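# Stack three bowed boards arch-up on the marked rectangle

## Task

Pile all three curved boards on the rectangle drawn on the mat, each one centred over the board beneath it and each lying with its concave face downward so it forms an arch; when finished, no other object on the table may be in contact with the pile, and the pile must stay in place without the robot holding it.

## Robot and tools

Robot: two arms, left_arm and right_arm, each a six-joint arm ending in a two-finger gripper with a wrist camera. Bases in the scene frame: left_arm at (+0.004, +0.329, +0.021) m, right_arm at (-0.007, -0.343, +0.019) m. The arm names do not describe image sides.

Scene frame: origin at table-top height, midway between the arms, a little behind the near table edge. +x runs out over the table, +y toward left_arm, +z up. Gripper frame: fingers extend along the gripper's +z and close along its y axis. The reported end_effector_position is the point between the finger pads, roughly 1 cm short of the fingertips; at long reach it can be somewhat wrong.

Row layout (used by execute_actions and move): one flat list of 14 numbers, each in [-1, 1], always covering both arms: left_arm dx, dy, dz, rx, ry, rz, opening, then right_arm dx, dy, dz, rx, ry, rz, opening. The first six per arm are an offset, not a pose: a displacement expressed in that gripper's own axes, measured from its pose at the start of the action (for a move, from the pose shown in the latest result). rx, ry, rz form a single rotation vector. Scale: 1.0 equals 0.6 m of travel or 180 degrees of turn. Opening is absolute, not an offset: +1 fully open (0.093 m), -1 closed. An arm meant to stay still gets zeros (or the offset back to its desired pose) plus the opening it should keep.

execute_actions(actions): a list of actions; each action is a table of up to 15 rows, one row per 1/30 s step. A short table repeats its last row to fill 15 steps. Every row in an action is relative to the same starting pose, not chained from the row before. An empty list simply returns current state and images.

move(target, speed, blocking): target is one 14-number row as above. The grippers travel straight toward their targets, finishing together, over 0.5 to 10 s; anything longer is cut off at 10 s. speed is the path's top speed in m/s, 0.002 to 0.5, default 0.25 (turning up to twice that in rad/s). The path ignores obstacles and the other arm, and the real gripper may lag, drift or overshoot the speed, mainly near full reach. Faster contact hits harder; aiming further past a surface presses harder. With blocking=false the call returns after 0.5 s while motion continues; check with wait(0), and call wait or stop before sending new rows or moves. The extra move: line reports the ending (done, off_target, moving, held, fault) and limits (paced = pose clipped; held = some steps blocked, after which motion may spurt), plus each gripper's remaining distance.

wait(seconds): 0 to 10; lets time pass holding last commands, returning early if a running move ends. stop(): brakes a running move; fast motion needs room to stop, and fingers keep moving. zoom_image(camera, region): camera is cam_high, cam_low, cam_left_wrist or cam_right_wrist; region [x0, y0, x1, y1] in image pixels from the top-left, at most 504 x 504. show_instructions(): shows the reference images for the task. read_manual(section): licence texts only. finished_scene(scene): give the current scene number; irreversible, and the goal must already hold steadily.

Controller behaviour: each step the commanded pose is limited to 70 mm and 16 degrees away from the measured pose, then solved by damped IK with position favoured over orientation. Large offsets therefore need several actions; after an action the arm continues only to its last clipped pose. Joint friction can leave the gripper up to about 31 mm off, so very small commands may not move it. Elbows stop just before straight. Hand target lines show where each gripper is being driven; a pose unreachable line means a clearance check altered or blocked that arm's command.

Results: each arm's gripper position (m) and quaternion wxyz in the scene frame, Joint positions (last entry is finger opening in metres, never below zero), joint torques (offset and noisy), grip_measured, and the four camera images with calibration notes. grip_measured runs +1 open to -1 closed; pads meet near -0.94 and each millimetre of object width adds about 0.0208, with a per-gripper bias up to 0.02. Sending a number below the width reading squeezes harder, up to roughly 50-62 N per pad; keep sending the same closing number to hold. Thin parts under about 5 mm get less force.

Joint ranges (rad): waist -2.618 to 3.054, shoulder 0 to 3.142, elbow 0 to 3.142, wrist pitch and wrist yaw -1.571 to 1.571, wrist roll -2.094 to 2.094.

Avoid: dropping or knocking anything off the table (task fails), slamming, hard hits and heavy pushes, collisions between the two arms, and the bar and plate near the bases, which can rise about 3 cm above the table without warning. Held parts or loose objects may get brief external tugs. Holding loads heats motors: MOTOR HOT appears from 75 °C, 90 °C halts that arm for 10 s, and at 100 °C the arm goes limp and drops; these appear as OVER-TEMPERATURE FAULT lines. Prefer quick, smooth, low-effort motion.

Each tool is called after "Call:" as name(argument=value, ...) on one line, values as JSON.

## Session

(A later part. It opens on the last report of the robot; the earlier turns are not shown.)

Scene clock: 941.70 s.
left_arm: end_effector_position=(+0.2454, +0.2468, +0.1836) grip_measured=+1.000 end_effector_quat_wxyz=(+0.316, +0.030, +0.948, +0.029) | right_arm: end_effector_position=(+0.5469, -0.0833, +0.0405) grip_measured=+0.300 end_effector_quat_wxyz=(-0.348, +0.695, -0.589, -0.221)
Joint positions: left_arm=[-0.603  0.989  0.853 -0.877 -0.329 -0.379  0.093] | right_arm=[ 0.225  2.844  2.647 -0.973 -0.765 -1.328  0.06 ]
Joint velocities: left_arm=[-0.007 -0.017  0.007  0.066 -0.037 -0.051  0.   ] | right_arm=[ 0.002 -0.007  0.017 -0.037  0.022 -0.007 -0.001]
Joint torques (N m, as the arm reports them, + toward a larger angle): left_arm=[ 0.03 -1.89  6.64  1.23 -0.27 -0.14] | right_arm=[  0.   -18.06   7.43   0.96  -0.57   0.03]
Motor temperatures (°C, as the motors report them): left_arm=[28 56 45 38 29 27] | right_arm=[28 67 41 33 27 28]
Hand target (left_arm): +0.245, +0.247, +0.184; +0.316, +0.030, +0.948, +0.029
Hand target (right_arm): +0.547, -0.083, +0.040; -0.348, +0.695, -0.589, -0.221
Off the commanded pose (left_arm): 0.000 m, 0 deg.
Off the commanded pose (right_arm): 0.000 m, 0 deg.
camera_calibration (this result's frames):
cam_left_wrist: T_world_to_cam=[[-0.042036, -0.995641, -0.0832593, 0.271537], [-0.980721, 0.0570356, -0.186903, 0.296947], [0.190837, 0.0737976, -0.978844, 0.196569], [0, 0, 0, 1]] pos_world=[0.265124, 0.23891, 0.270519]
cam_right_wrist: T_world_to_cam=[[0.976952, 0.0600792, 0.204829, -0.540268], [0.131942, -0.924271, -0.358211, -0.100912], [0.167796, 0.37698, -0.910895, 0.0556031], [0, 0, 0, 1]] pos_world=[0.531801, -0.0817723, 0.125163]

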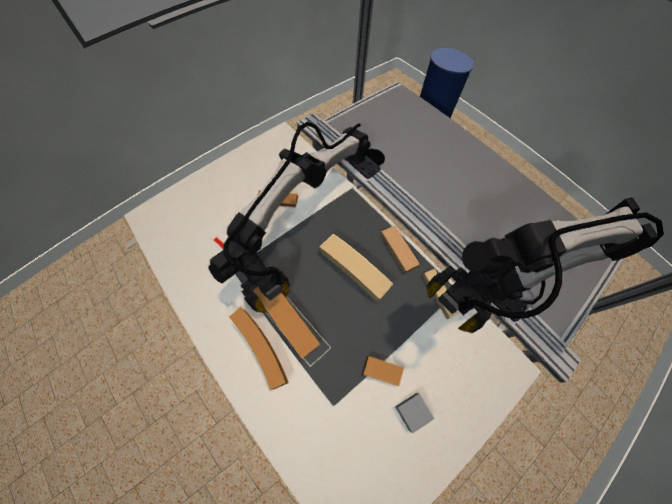

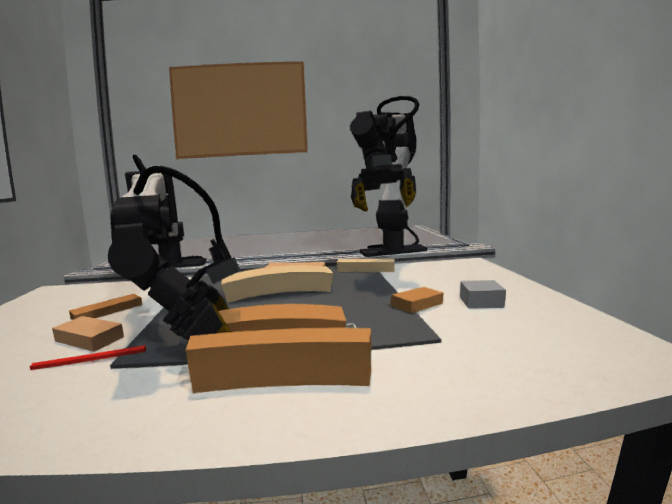

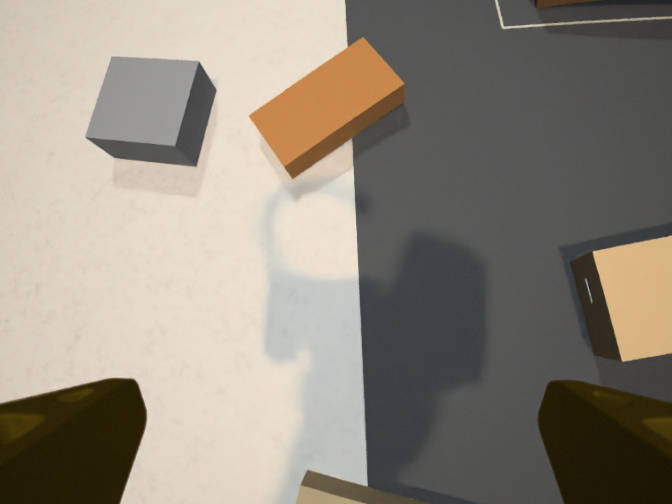

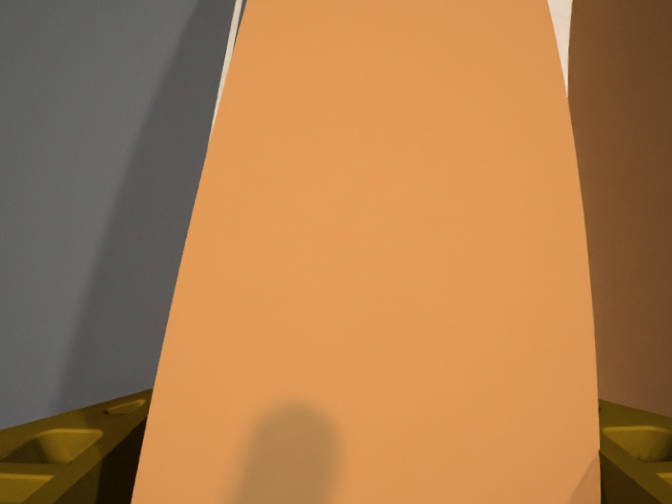

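Call:
move(target=[0,0,0,0,0,0,1,-0.04,0.0,-0.037,-0.043,-0.004,0.048,-0.1], speed=0.04)

Call:
move(target=[0,0,0,0,0,0,1,-0.03,0.225,0,0,0,0,-0.1], speed=0.08)

Scene clock: 948.73 s.
left_arm: end_effector_position=(+0.2454, +0.2468, +0.1836) grip_measured=+1.000 end_effector_quat_wxyz=(+0.316, +0.030, +0.948, +0.029) | right_arm: end_effector_position=(+0.5370, -0.0852, +0.0479) grip_measured=+0.299 end_effector_quat_wxyz=(-0.310, +0.655, -0.639, -0.258)
Joint positions: left_arm=[-0.603  0.989  0.853 -0.877 -0.329 -0.379  0.093] | right_arm=[ 0.225  2.922  2.848 -1.162 -0.77  -1.214  0.06 ]
Joint velocities: left_arm=[-0.022 -0.007 -0.007 -0.007 -0.037  0.007  0.   ] | right_arm=[ 0.012  0.017  0.002 -0.007  0.007  0.037 -0.   ]
Joint torques (N m, as the arm reports them, + toward a larger angle): left_arm=[ 0.12 -1.87  6.73  1.2  -0.29 -0.13] | right_arm=[ -0.51 -19.82   9.01   0.71  -0.79   0.08]
Motor temperatures (°C, as the motors report them): left_arm=[28 54 45 38 29 27] | right_arm=[28 70 41 33 27 28]
Hand target (left_arm): +0.245, +0.247, +0.184; +0.316, +0.030, +0.948, +0.029
Hand target (right_arm): +0.539, -0.084, +0.072; -0.328, +0.651, -0.632, -0.264
Off the commanded pose (left_arm): 0.000 m, 0 deg.
Off the commanded pose (right_arm): 0.025 m, 5 deg.
elbow stopped short (right arm): the move would have taken joint 3 (elbow) straighter than the controller allows; a more bent joint 3 avoids this.
move: off_target (right_arm)
camera_calibration (this result's frames):
cam_left_wrist: T_world_to_cam=[[-0.042036, -0.995641, -0.0832593, 0.271537], [-0.980721, 0.0570356, -0.186903, 0.296947], [0.190837, 0.0737976, -0.978844, 0.196569], [0, 0, 0, 1]] pos_world=[0.265124, 0.23891, 0.270519]
cam_right_wrist: T_world_to_cam=[[0.998237, -0.0129928, 0.0579147, -0.542614], [0.00916984, -0.930272, -0.366756, -0.0328881], [0.0586416, 0.36664, -0.928513, 0.123322], [0, 0, 0, 1]] pos_world=[0.534727, -0.0828599, 0.13387]

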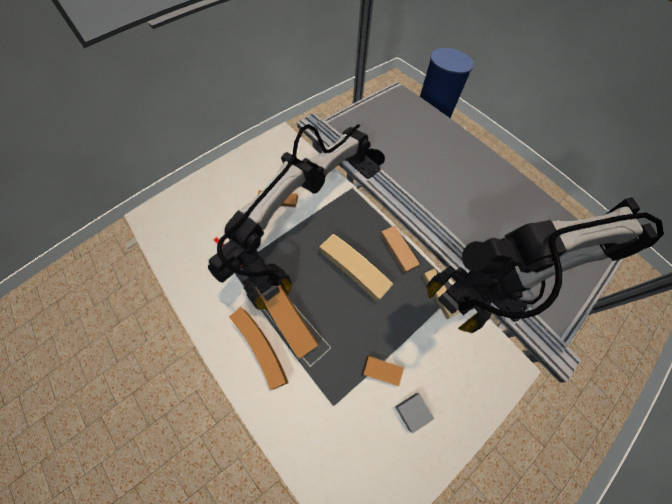

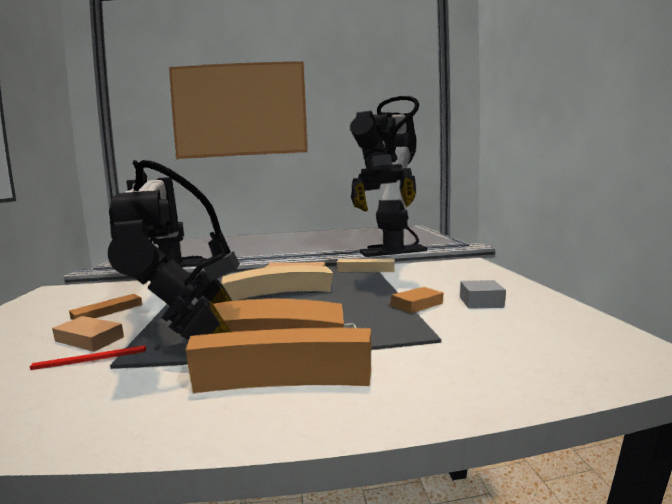

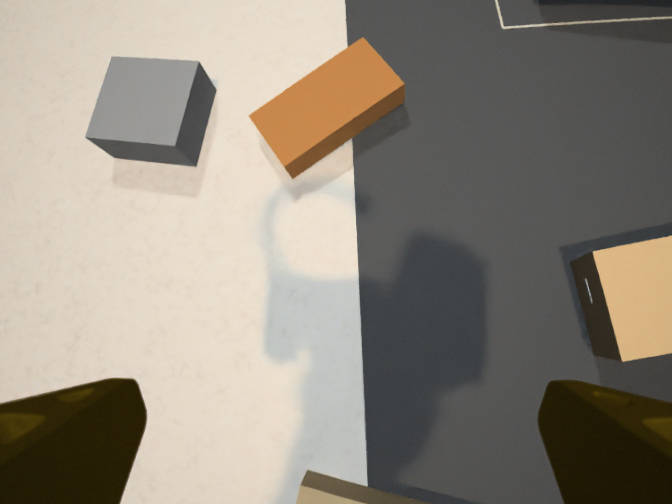

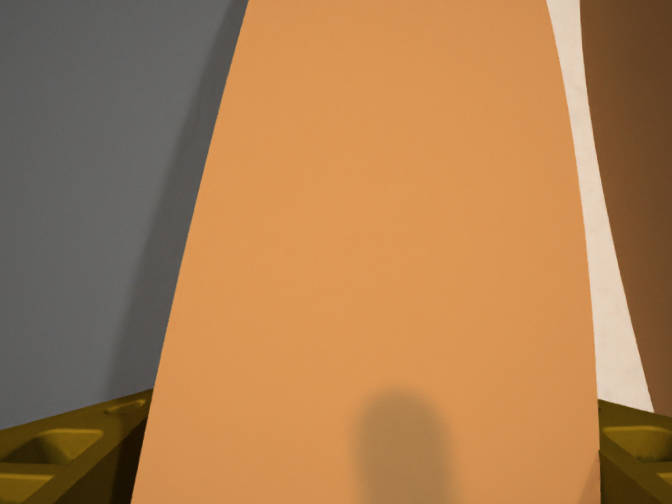

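Scene clock: 950.77 s.
left_arm: end_effector_position=(+0.2454, +0.2468, +0.1836) grip_measured=+1.000 end_effector_quat_wxyz=(+0.316, +0.030, +0.948, +0.029) | right_arm: end_effector_position=(+0.4270, -0.0847, +0.0506) grip_measured=+0.300 end_effector_quat_wxyz=(-0.325, +0.645, -0.653, -0.227)
Joint positions: left_arm=[-0.603  0.989  0.853 -0.877 -0.329 -0.379  0.093] | right_arm=[ 0.303  2.2    1.494 -0.392 -0.684 -1.065  0.06 ]
Joint velocities: left_arm=[-0.007 -0.012 -0.002  0.037  0.037 -0.051  0.   ] | right_arm=[ 0.022  0.002 -0.007 -0.007  0.022 -0.007  0.001]
Joint torques (N m, as the arm reports them, + toward a larger angle): left_arm=[ 0.17 -1.91  6.83  1.24 -0.28 -0.1 ] | right_arm=[  2.08 -14.87   5.01   0.74  -1.13  -0.17]
Motor temperatures (°C, as the motors report them): left_arm=[28 53 45 38 29 27] | right_arm=[28 71 41 33 28 28]
Hand target (left_arm): +0.245, +0.247, +0.184; +0.316, +0.030, +0.948, +0.029
Hand target (right_arm): +0.403, -0.073, +0.051; -0.311, +0.654, -0.639, -0.259
Off the commanded pose (left_arm): 0.000 m, 0 deg.
Off the commanded pose (right_arm): 0.029 m, 4 deg.
move: off_target (right_arm)
camera_calibration (this result's frames):
cam_left_wrist: T_world_to_cam=[[-0.042036, -0.995641, -0.0832593, 0.271537], [-0.980721, 0.0570356, -0.186903, 0.296947], [0.190837, 0.0737976, -0.978844, 0.196569], [0, 0, 0, 1]] pos_world=[0.265124, 0.23891, 0.270519]
cam_right_wrist: T_world_to_cam=[[0.992144, -0.0689826, 0.104368, -0.437452], [-0.0288224, -0.937837, -0.345878, -0.0158567], [0.121739, 0.340152, -0.932457, 0.103152], [0, 0, 0, 1]] pos_world=[0.421, -0.080135, 0.136356]

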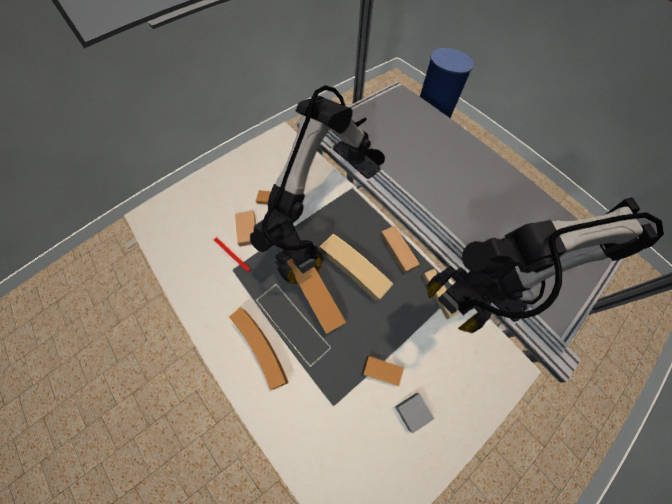

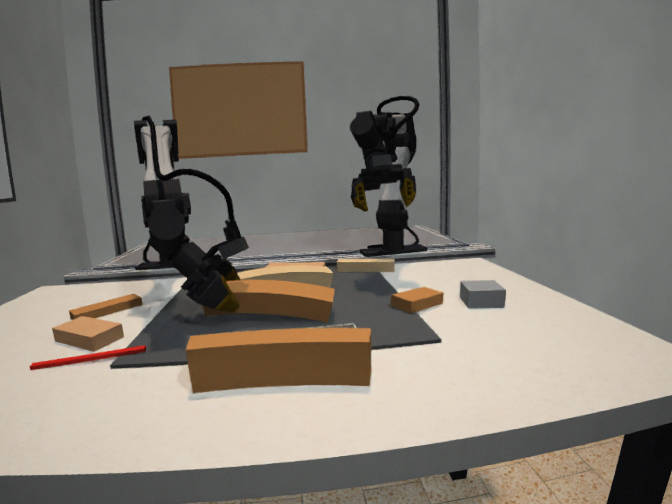

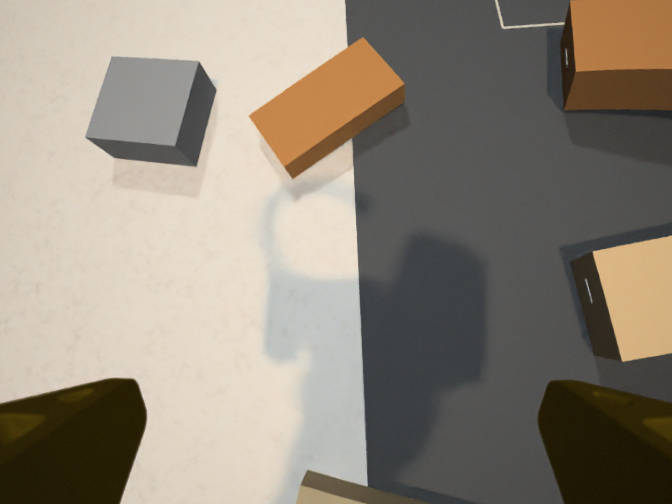

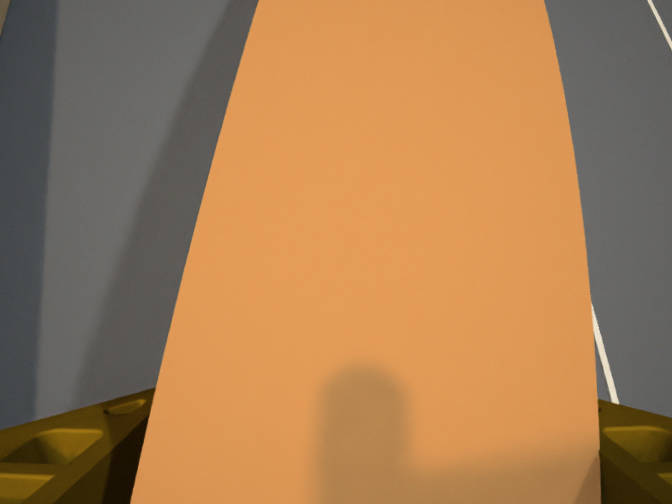

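Call:
move(target=[0,0,0,0,0,0,1,-0.02,0.09,-0.02,-0.04,-0.005,-0.038,-0.1], speed=0.05)

Call:
move(target=[0,0,0,0,0,0,1,0.02,0,0.02,0,0,0,-0.1], speed=0.03)

Call:
move(target=[0,0,0,0,0,0,1,0,0,0,0,0,0,1])

Call:
move(target=[0,0,0,0,0,0,1,-0.13,0,-0.13,0,0,0,1], speed=0.1)

Scene clock: 957.23 s.
left_arm: end_effector_position=(+0.2454, +0.2468, +0.1836) grip_measured=+1.000 end_effector_quat_wxyz=(+0.316, +0.030, +0.948, +0.029) | right_arm: end_effector_position=(+0.4014, -0.0915, +0.0566) grip_measured=+0.300 end_effector_quat_wxyz=(-0.318, +0.692, -0.614, -0.209)
Joint positions: left_arm=[-0.603  0.989  0.853 -0.877 -0.329 -0.379  0.093] | right_arm=[ 0.31   2.122  1.415 -0.441 -0.671 -1.211  0.06 ]
Joint velocities: left_arm=[-0.002  0.017 -0.012 -0.081  0.022 -0.066  0.   ] | right_arm=[ 0.007 -0.002 -0.002 -0.051  0.037 -0.066  0.   ]
Joint torques (N m, as the arm reports them, + toward a larger angle): left_arm=[-0.05 -1.77  6.91  1.24 -0.27 -0.09] | right_arm=[  1.6  -14.6    5.03   0.44  -1.28  -0.24]
Motor temperatures (°C, as the motors report them): left_arm=[28 52 45 38 29 27] | right_arm=[28 71 40 33 28 28]
Hand target (left_arm): +0.245, +0.247, +0.184; +0.316, +0.030, +0.948, +0.029
Hand target (right_arm): +0.373, -0.082, +0.061; -0.302, +0.699, -0.597, -0.252
Off the commanded pose (left_arm): 0.000 m, 0 deg.
Off the commanded pose (right_arm): 0.032 m, 6 deg.
move: off_target (right_arm)
camera_calibration (this result's frames):
cam_left_wrist: T_world_to_cam=[[-0.042036, -0.995641, -0.0832593, 0.271537], [-0.980721, 0.0570356, -0.186903, 0.296947], [0.190837, 0.0737976, -0.978844, 0.196569], [0, 0, 0, 1]] pos_world=[0.265124, 0.23891, 0.270519]
cam_right_wrist: T_world_to_cam=[[0.985576, 0.0393119, 0.164606, -0.404019], [0.0884361, -0.948915, -0.302887, -0.0714569], [0.14429, 0.313075, -0.938704, 0.103001], [0, 0, 0, 1]] pos_world=[0.389648, -0.0841708, 0.141548]

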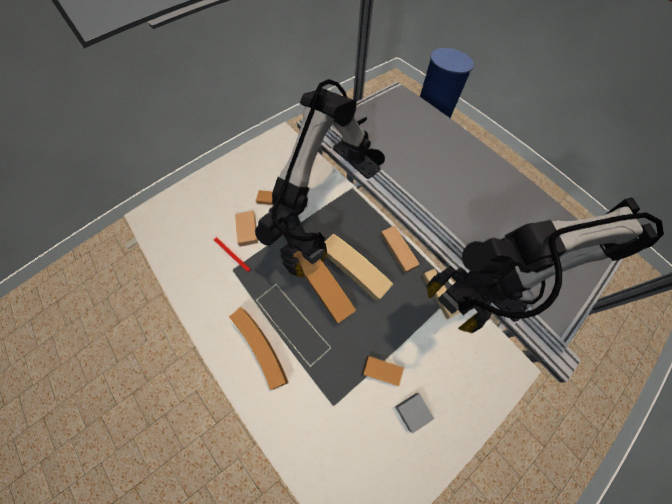

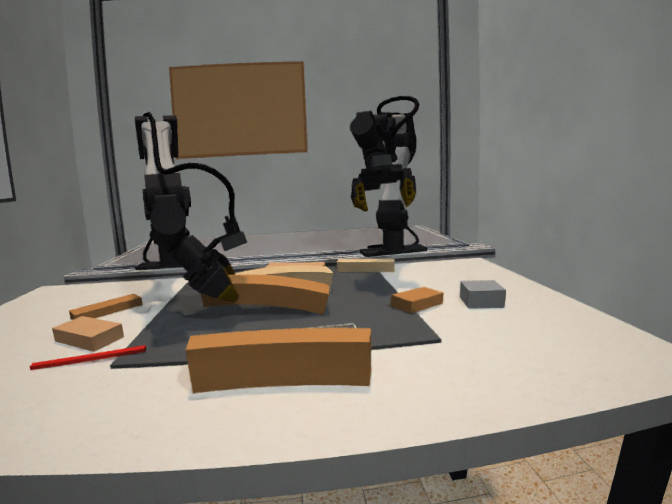

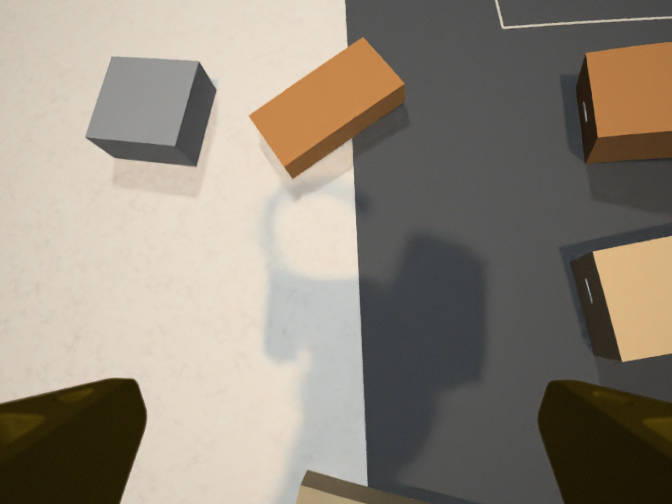

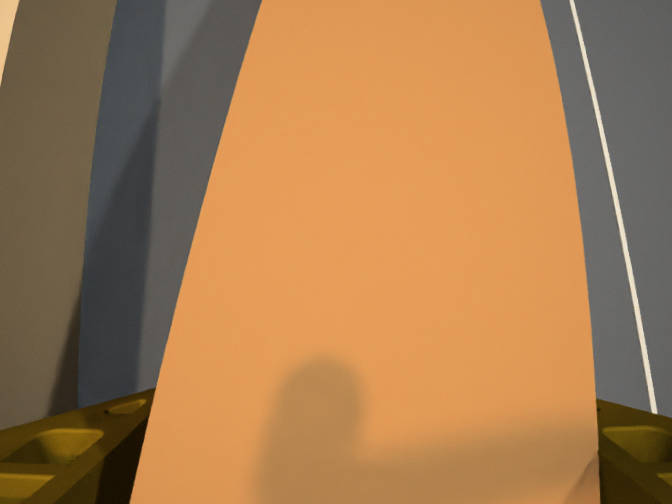

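Scene clock: 958.03 s.
left_arm: end_effector_position=(+0.2454, +0.2468, +0.1836) grip_measured=+1.000 end_effector_quat_wxyz=(+0.316, +0.030, +0.948, +0.029) | right_arm: end_effector_position=(+0.4063, -0.0939, +0.0497) grip_measured=+0.300 end_effector_quat_wxyz=(-0.318, +0.691, -0.617, -0.201)
Joint positions: left_arm=[-0.603  0.989  0.853 -0.877 -0.329 -0.379  0.093] | right_arm=[ 0.306  2.138  1.415 -0.419 -0.657 -1.21   0.06 ]
Joint velocities: left_arm=[ 0.002  0.007  0.017 -0.022 -0.051  0.037  0.   ] | right_arm=[ 0.007 -0.002  0.007 -0.051  0.022 -0.051 -0.001]
Joint torques (N m, as the arm reports them, + toward a larger angle): left_arm=[ 0.05 -1.85  6.79  1.25 -0.23 -0.09] | right_arm=[  0.07 -11.64   5.95   1.26  -0.69  -0.02]
Motor temperatures (°C, as the motors report them): left_arm=[28 52 45 38 29 27] | right_arm=[28 70 40 33 28 28]
Hand target (left_arm): +0.245, +0.247, +0.184; +0.316, +0.030, +0.948, +0.029
Hand target (right_arm): +0.404, -0.092, +0.040; -0.318, +0.692, -0.614, -0.209
Off the commanded pose (left_arm): 0.000 m, 0 deg.
Off the commanded pose (right_arm): 0.010 m, 1 deg.
move: done
camera_calibration (this result's frames):
cam_left_wrist: T_world_to_cam=[[-0.042036, -0.995641, -0.0832593, 0.271537], [-0.980721, 0.0570356, -0.186903, 0.296947], [0.190837, 0.0737976, -0.978844, 0.196569], [0, 0, 0, 1]] pos_world=[0.265124, 0.23891, 0.270519]
cam_right_wrist: T_world_to_cam=[[0.984415, 0.0304979, 0.173198, -0.408454], [0.0809079, -0.952974, -0.292053, -0.0741023], [0.156147, 0.301515, -0.940589, 0.0907644], [0, 0, 0, 1]] pos_world=[0.393911, -0.0855274, 0.134474]

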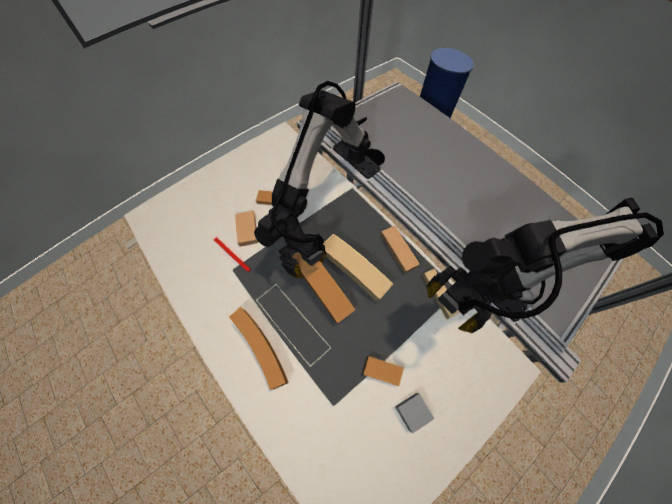

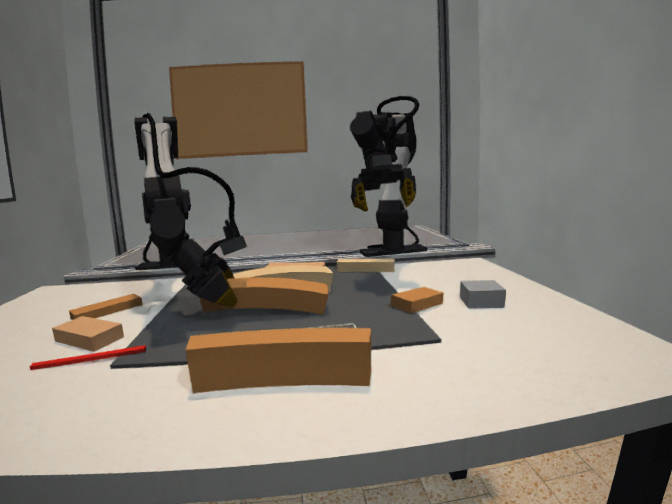

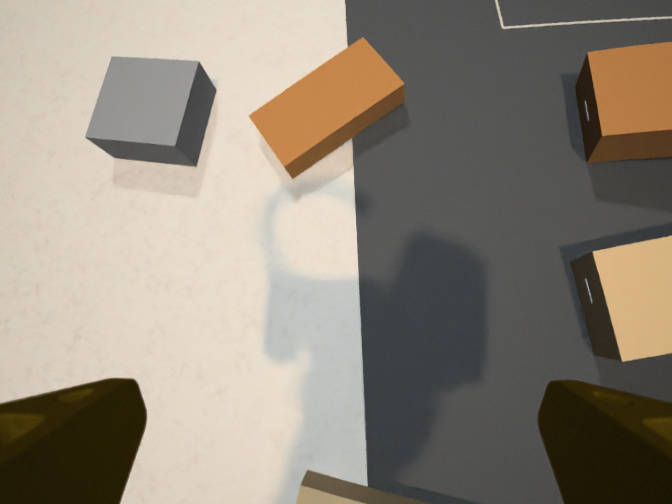

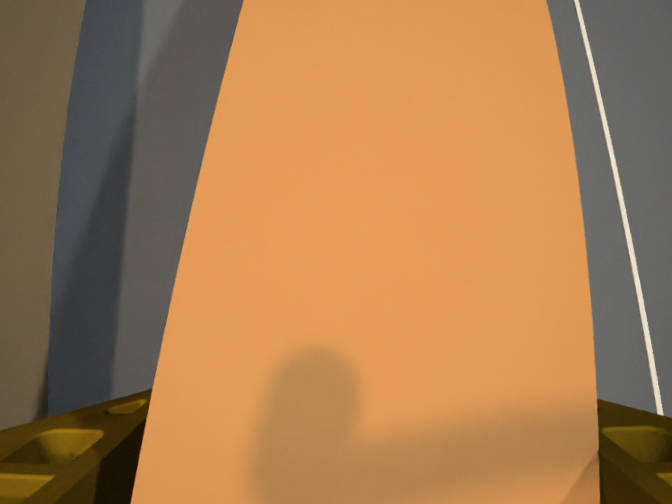

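Scene clock: 958.53 s.
left_arm: end_effector_position=(+0.2454, +0.2468, +0.1836) grip_measured=+1.000 end_effector_quat_wxyz=(+0.316, +0.030, +0.948, +0.029) | right_arm: end_effector_position=(+0.4158, -0.0947, +0.0576) grip_measured=+0.983 end_effector_quat_wxyz=(-0.334, +0.691, -0.612, -0.189)
Joint positions: left_arm=[-0.603  0.989  0.853 -0.877 -0.329 -0.379  0.093] | right_arm=[ 0.3    2.131  1.424 -0.395 -0.652 -1.211  0.092]
Joint velocities: left_arm=[-0.002 -0.007  0.002 -0.081 -0.037 -0.037  0.   ] | right_arm=[ 0.007 -0.007 -0.007 -0.022  0.007 -0.022 -0.001]
Joint torques (N m, as the arm reports them, + toward a larger angle): left_arm=[-0.05 -1.88  6.72  1.25 -0.26 -0.12] | right_arm=[  0.08 -12.49   6.26   0.86  -0.6    0.  ]
Motor temperatures (°C, as the motors report them): left_arm=[28 52 45 38 29 27] | right_arm=[28 70 40 33 28 28]
Hand target (left_arm): +0.245, +0.247, +0.184; +0.316, +0.030, +0.948, +0.029
Hand target (right_arm): +0.406, -0.094, +0.050; -0.318, +0.691, -0.617, -0.201
Off the commanded pose (left_arm): 0.000 m, 0 deg.
Off the commanded pose (right_arm): 0.012 m, 2 deg.
move: off_target (right_arm)
camera_calibration (this result's frames):
cam_left_wrist: T_world_to_cam=[[-0.042036, -0.995641, -0.0832593, 0.271537], [-0.980721, 0.0570356, -0.186903, 0.296947], [0.190837, 0.0737976, -0.978844, 0.196569], [0, 0, 0, 1]] pos_world=[0.265124, 0.23891, 0.270519]
cam_right_wrist: T_world_to_cam=[[0.976816, 0.0210706, 0.213042, -0.419123], [0.0853024, -0.951042, -0.297057, -0.0746548], [0.196353, 0.308343, -0.93079, 0.0803227], [0, 0, 0, 1]] pos_world=[0.400003, -0.0869357, 0.141878]

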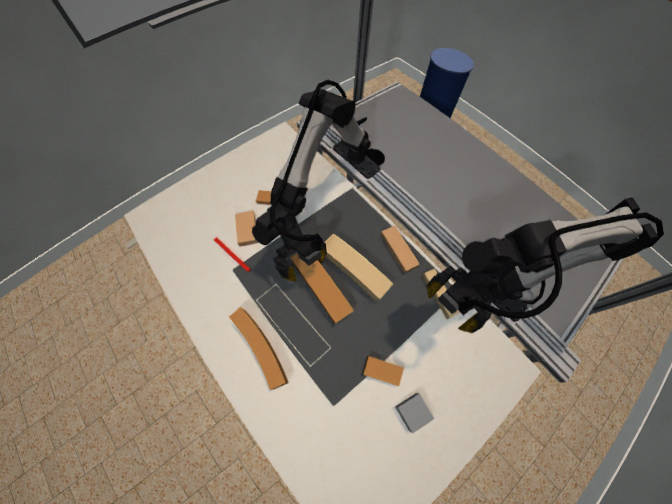

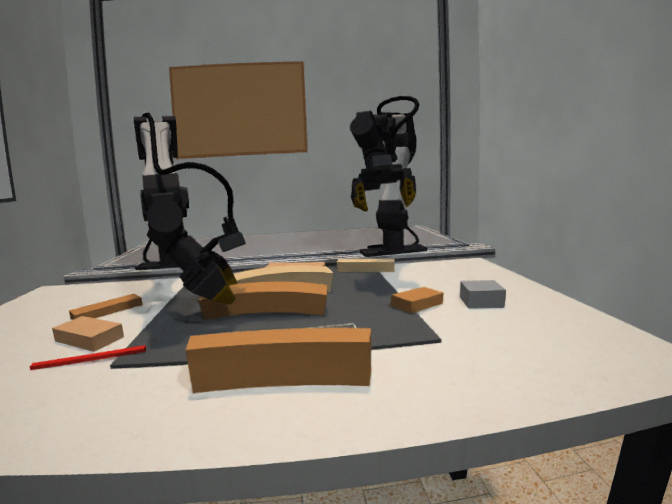

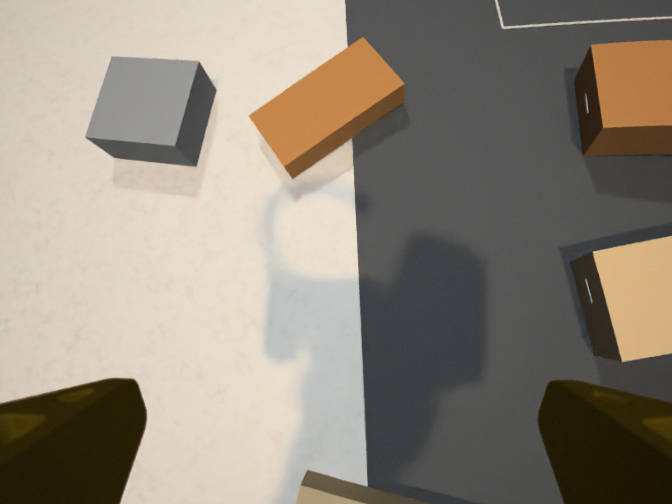

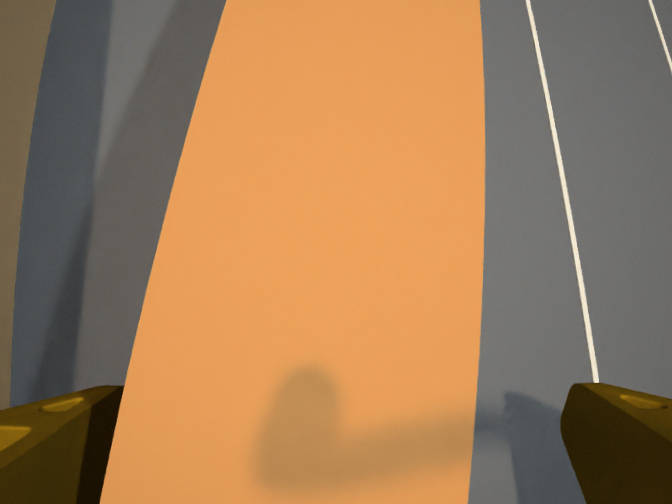

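Scene clock: 960.20 s.
left_arm: end_effector_position=(+0.2454, +0.2468, +0.1836) grip_measured=+1.000 end_effector_quat_wxyz=(+0.316, +0.030, +0.948, +0.029) | right_arm: end_effector_position=(+0.3930, -0.0939, +0.1621) grip_measured=+0.983 end_effector_quat_wxyz=(-0.340, +0.690, -0.610, -0.190)
Joint positions: left_arm=[-0.603  0.989  0.853 -0.877 -0.329 -0.379  0.093] | right_arm=[ 0.318  1.926  1.546 -0.697 -0.652 -1.185  0.092]
Joint velocities: left_arm=[ 0.002  0.002 -0.002  0.051  0.022 -0.022  0.   ] | right_arm=[ 0.012  0.022 -0.002 -0.066  0.007 -0.066  0.001]
Joint torques (N m, as the arm reports them, + toward a larger angle): left_arm=[-0.01 -1.75  6.63  1.22 -0.29 -0.11] | right_arm=[  0.62 -12.18   8.47   0.98  -0.37   0.04]
Motor temperatures (°C, as the motors report them): left_arm=[28 52 45 38 29 27] | right_arm=[28 70 40 33 28 28]
Hand target (left_arm): +0.245, +0.247, +0.184; +0.316, +0.030, +0.948, +0.029
Hand target (right_arm): +0.390, -0.092, +0.165; -0.334, +0.691, -0.612, -0.189
Off the commanded pose (left_arm): 0.000 m, 0 deg.
Off the commanded pose (right_arm): 0.004 m, 1 deg.
move: done
camera_calibration (this result's frames):
cam_left_wrist: T_world_to_cam=[[-0.042036, -0.995641, -0.0832593, 0.271537], [-0.980721, 0.0570356, -0.186903, 0.296947], [0.190837, 0.0737976, -0.978844, 0.196569], [0, 0, 0, 1]] pos_world=[0.265124, 0.23891, 0.270519]
cam_right_wrist: T_world_to_cam=[[0.975749, 0.0185022, 0.218109, -0.419747], [0.0867312, -0.947546, -0.307627, -0.0394284], [0.200976, 0.319084, -0.926172, 0.18025], [0, 0, 0, 1]] pos_world=[0.376762, -0.0871088, 0.246364]

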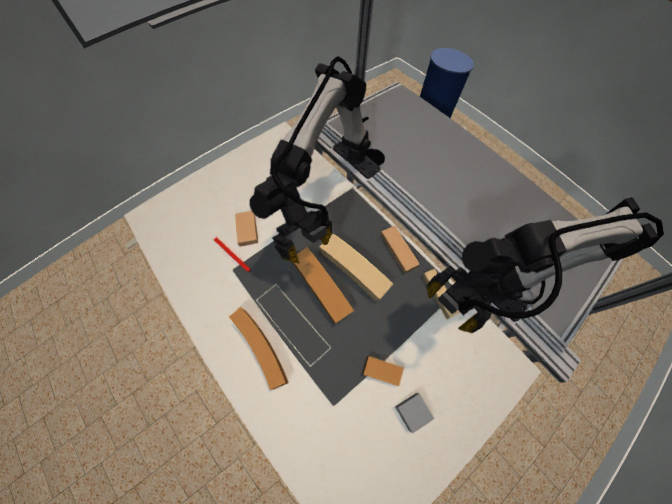

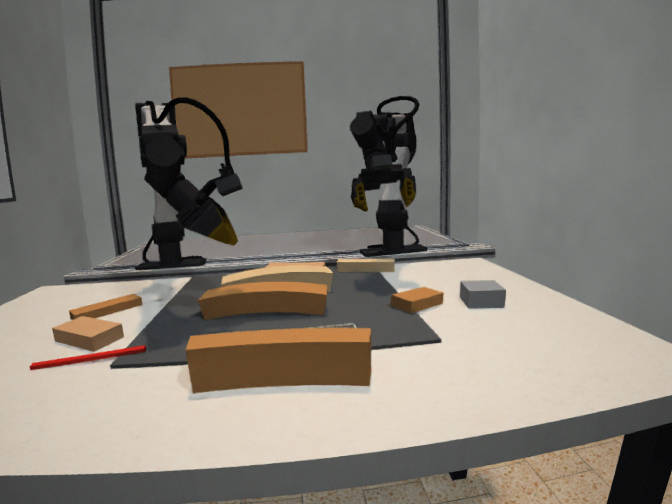

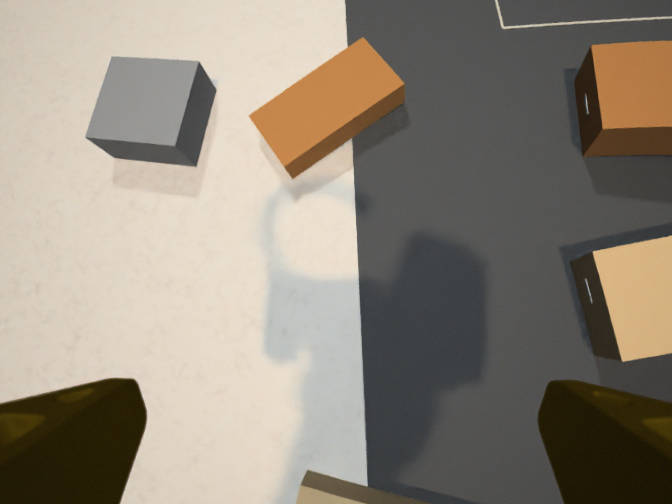

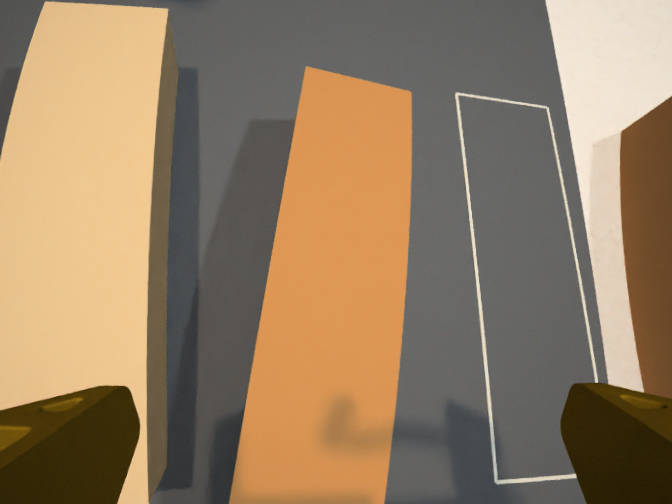

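Call:
move(target=[-0.328,-0.282,0.29,0.076,-0.009,0.102,-1,0.095,0.218,-0.268,0,0,0,1], speed=0.15)

Call:
move(target=[0,0,0,0,-0.128,0,-1,0,0,0,0,0,0,1], speed=0.15)

Scene clock: 974.63 s.
left_arm: end_effector_position=(+0.4950, +0.0653, +0.1471) grip_measured=-0.988 end_effector_quat_wxyz=(+0.312, +0.221, +0.923, -0.033) | right_arm: end_effector_position=(+0.2617, -0.2510, +0.2081) grip_measured=+0.983 end_effector_quat_wxyz=(-0.340, +0.695, -0.608, -0.177)
Joint positions: left_arm=[-0.588  2.139  1.843 -0.642 -0.092 -0.022  0.   ] | right_arm=[-0.115  1.412  1.203 -1.216 -0.773 -1.741  0.092]
Joint velocities: left_arm=[ 0.012 -0.007  0.012 -0.125 -0.051  0.007  0.   ] | right_arm=[ 0.002 -0.002 -0.002  0.022  0.007 -0.022 -0.   ]
Joint torques (N m, as the arm reports them, + toward a larger angle): left_arm=[  1.32 -10.73   8.95   1.24  -0.05  -0.11] | right_arm=[-0.81 -6.76  5.4   0.36 -0.7  -0.03]
Motor temperatures (°C, as the motors report them): left_arm=[28 50 46 39 29 27] | right_arm=[28 67 41 33 28 28]
Hand target (left_arm): +0.501, +0.070, +0.153; +0.315, +0.217, +0.923, -0.034
Hand target (right_arm): +0.254, -0.252, +0.206; -0.338, +0.691, -0.611, -0.186
Off the commanded pose (left_arm): 0.008 m, 0 deg.
Off the commanded pose (right_arm): 0.011 m, 2 deg.
move: off_target (right_arm)
camera_calibration (this result's frames):
cam_left_wrist: T_world_to_cam=[[-0.43178, -0.897853, -0.086181, 0.285281], [-0.879617, 0.440292, -0.180048, 0.469137], [0.199601, -0.00193473, -0.979875, 0.127312], [0, 0, 0, 1]] pos_world=[0.510428, 0.0498295, 0.233803]
cam_right_wrist: T_world_to_cam=[[0.970453, 0.0234404, 0.240148, -0.300782], [0.094387, -0.952841, -0.288418, -0.170077], [0.222062, 0.302563, -0.9269, 0.289812], [0, 0, 0, 1]] pos_world=[0.243591, -0.242692, 0.291806]

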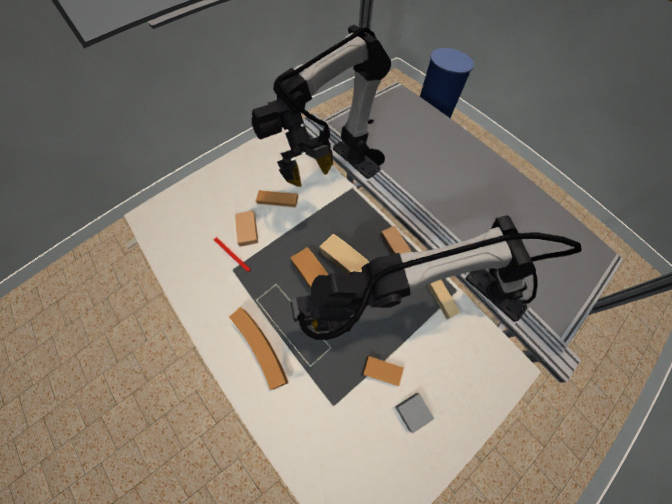

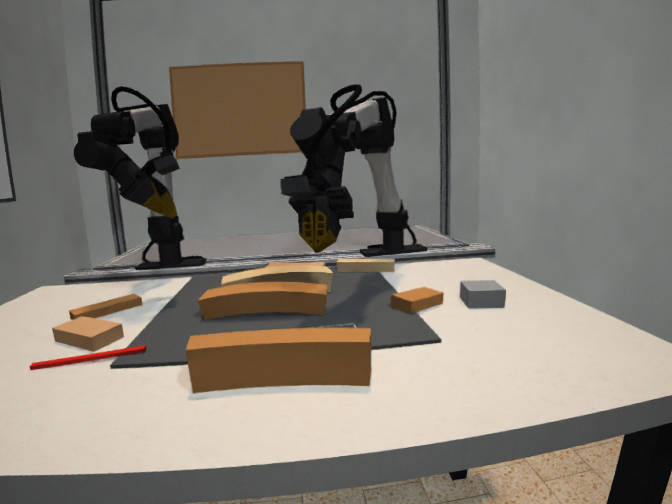

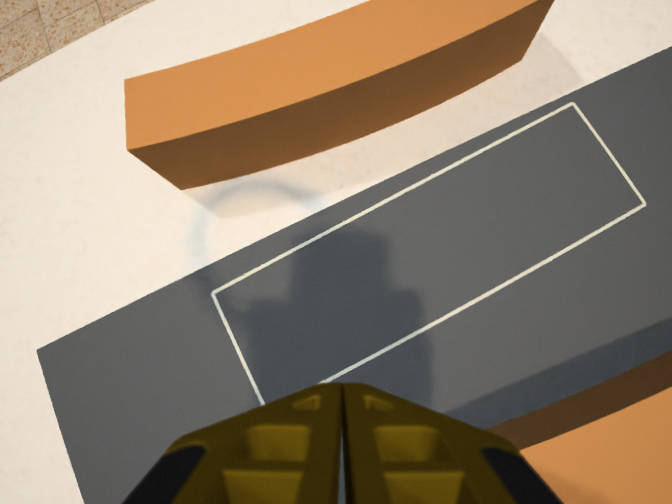

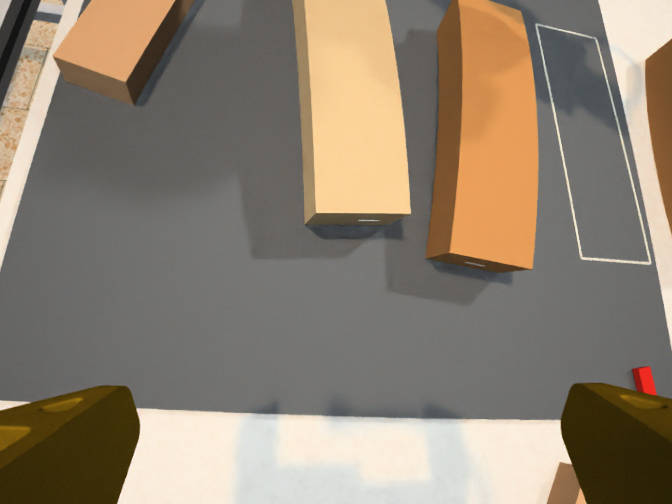

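Scene clock: 976.63 s.
left_arm: end_effector_position=(+0.4944, +0.0658, +0.1381) grip_measured=-0.988 end_effector_quat_wxyz=(+0.476, +0.209, +0.851, -0.075) | right_arm: end_effector_position=(+0.2617, -0.2510, +0.2081) grip_measured=+0.983 end_effector_quat_wxyz=(-0.340, +0.695, -0.608, -0.177)
Joint positions: left_arm=[-0.588  1.978  1.294  0.116 -0.092  0.008  0.   ] | right_arm=[-0.115  1.412  1.203 -1.216 -0.773 -1.741  0.092]
Joint velocities: left_arm=[-0.002  0.007 -0.002 -0.022 -0.081  0.007  0.   ] | right_arm=[ 0.002  0.012 -0.017  0.007  0.022 -0.037  0.001]
Joint torques (N m, as the arm reports them, + toward a larger angle): left_arm=[ -0.06 -11.23   5.77   1.97  -0.12  -0.02] | right_arm=[-0.06 -5.66  7.05  0.52 -0.63  0.01]
Motor temperatures (°C, as the motors report them): left_arm=[28 51 46 39 29 27] | right_arm=[28 66 41 33 28 28]
Hand target (left_arm): +0.494, +0.066, +0.147; +0.490, +0.209, +0.843, -0.076
Hand target (right_arm): +0.262, -0.251, +0.208; -0.340, +0.695, -0.608, -0.177
Off the commanded pose (left_arm): 0.009 m, 2 deg.
Off the commanded pose (right_arm): 0.000 m, 0 deg.
move: done
camera_calibration (this result's frames):
cam_left_wrist: T_world_to_cam=[[-0.428019, -0.900049, -0.081927, 0.282329], [-0.750684, 0.404533, -0.522329, 0.452706], [0.503264, -0.162065, -0.8488, -0.039084], [0, 0, 0, 1]] pos_world=[0.480351, 0.0646416, 0.226417]
cam_right_wrist: T_world_to_cam=[[0.970453, 0.0234404, 0.240148, -0.300782], [0.094387, -0.952841, -0.288418, -0.170077], [0.222062, 0.302563, -0.9269, 0.289812], [0, 0, 0, 1]] pos_world=[0.243591, -0.242692, 0.291806]

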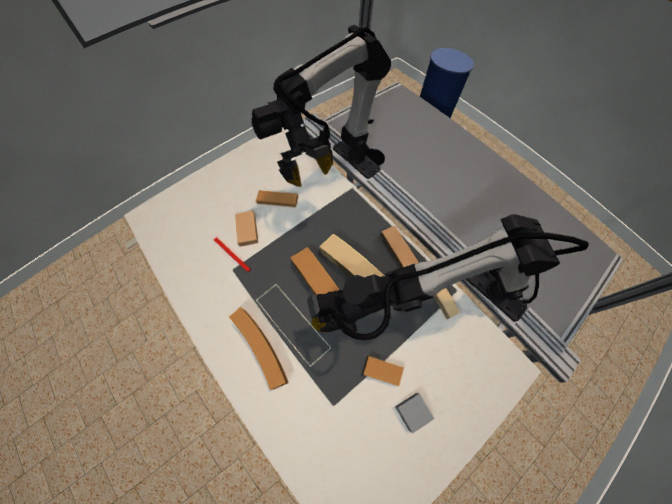

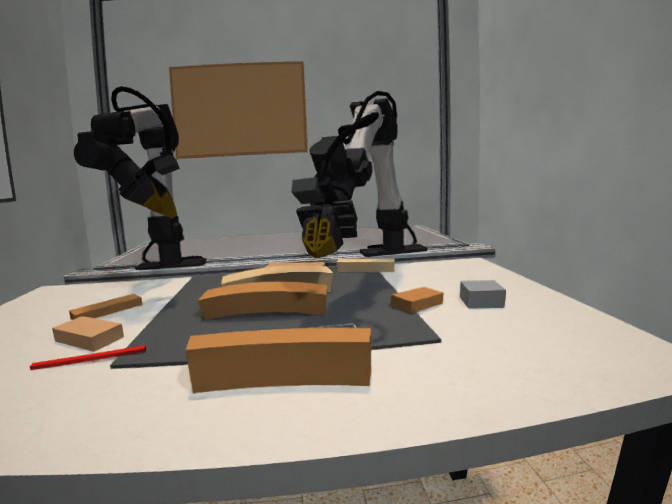

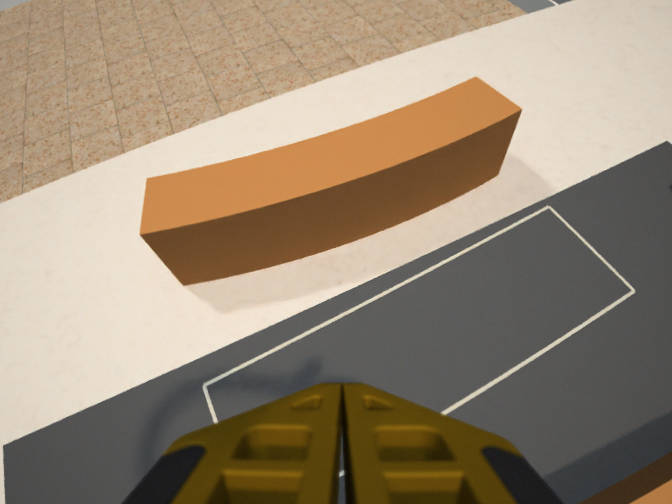

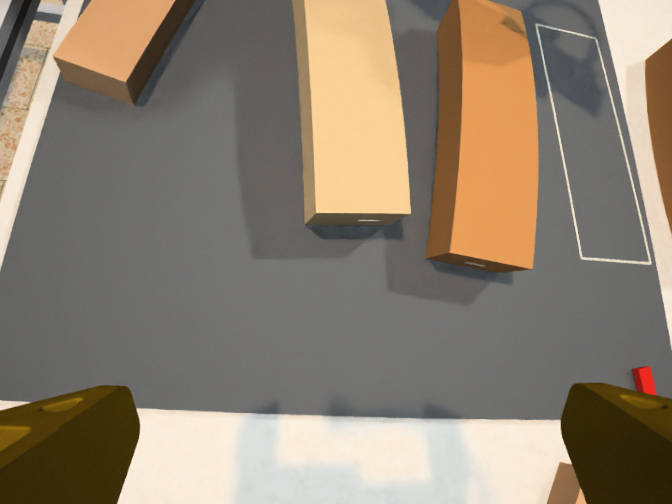

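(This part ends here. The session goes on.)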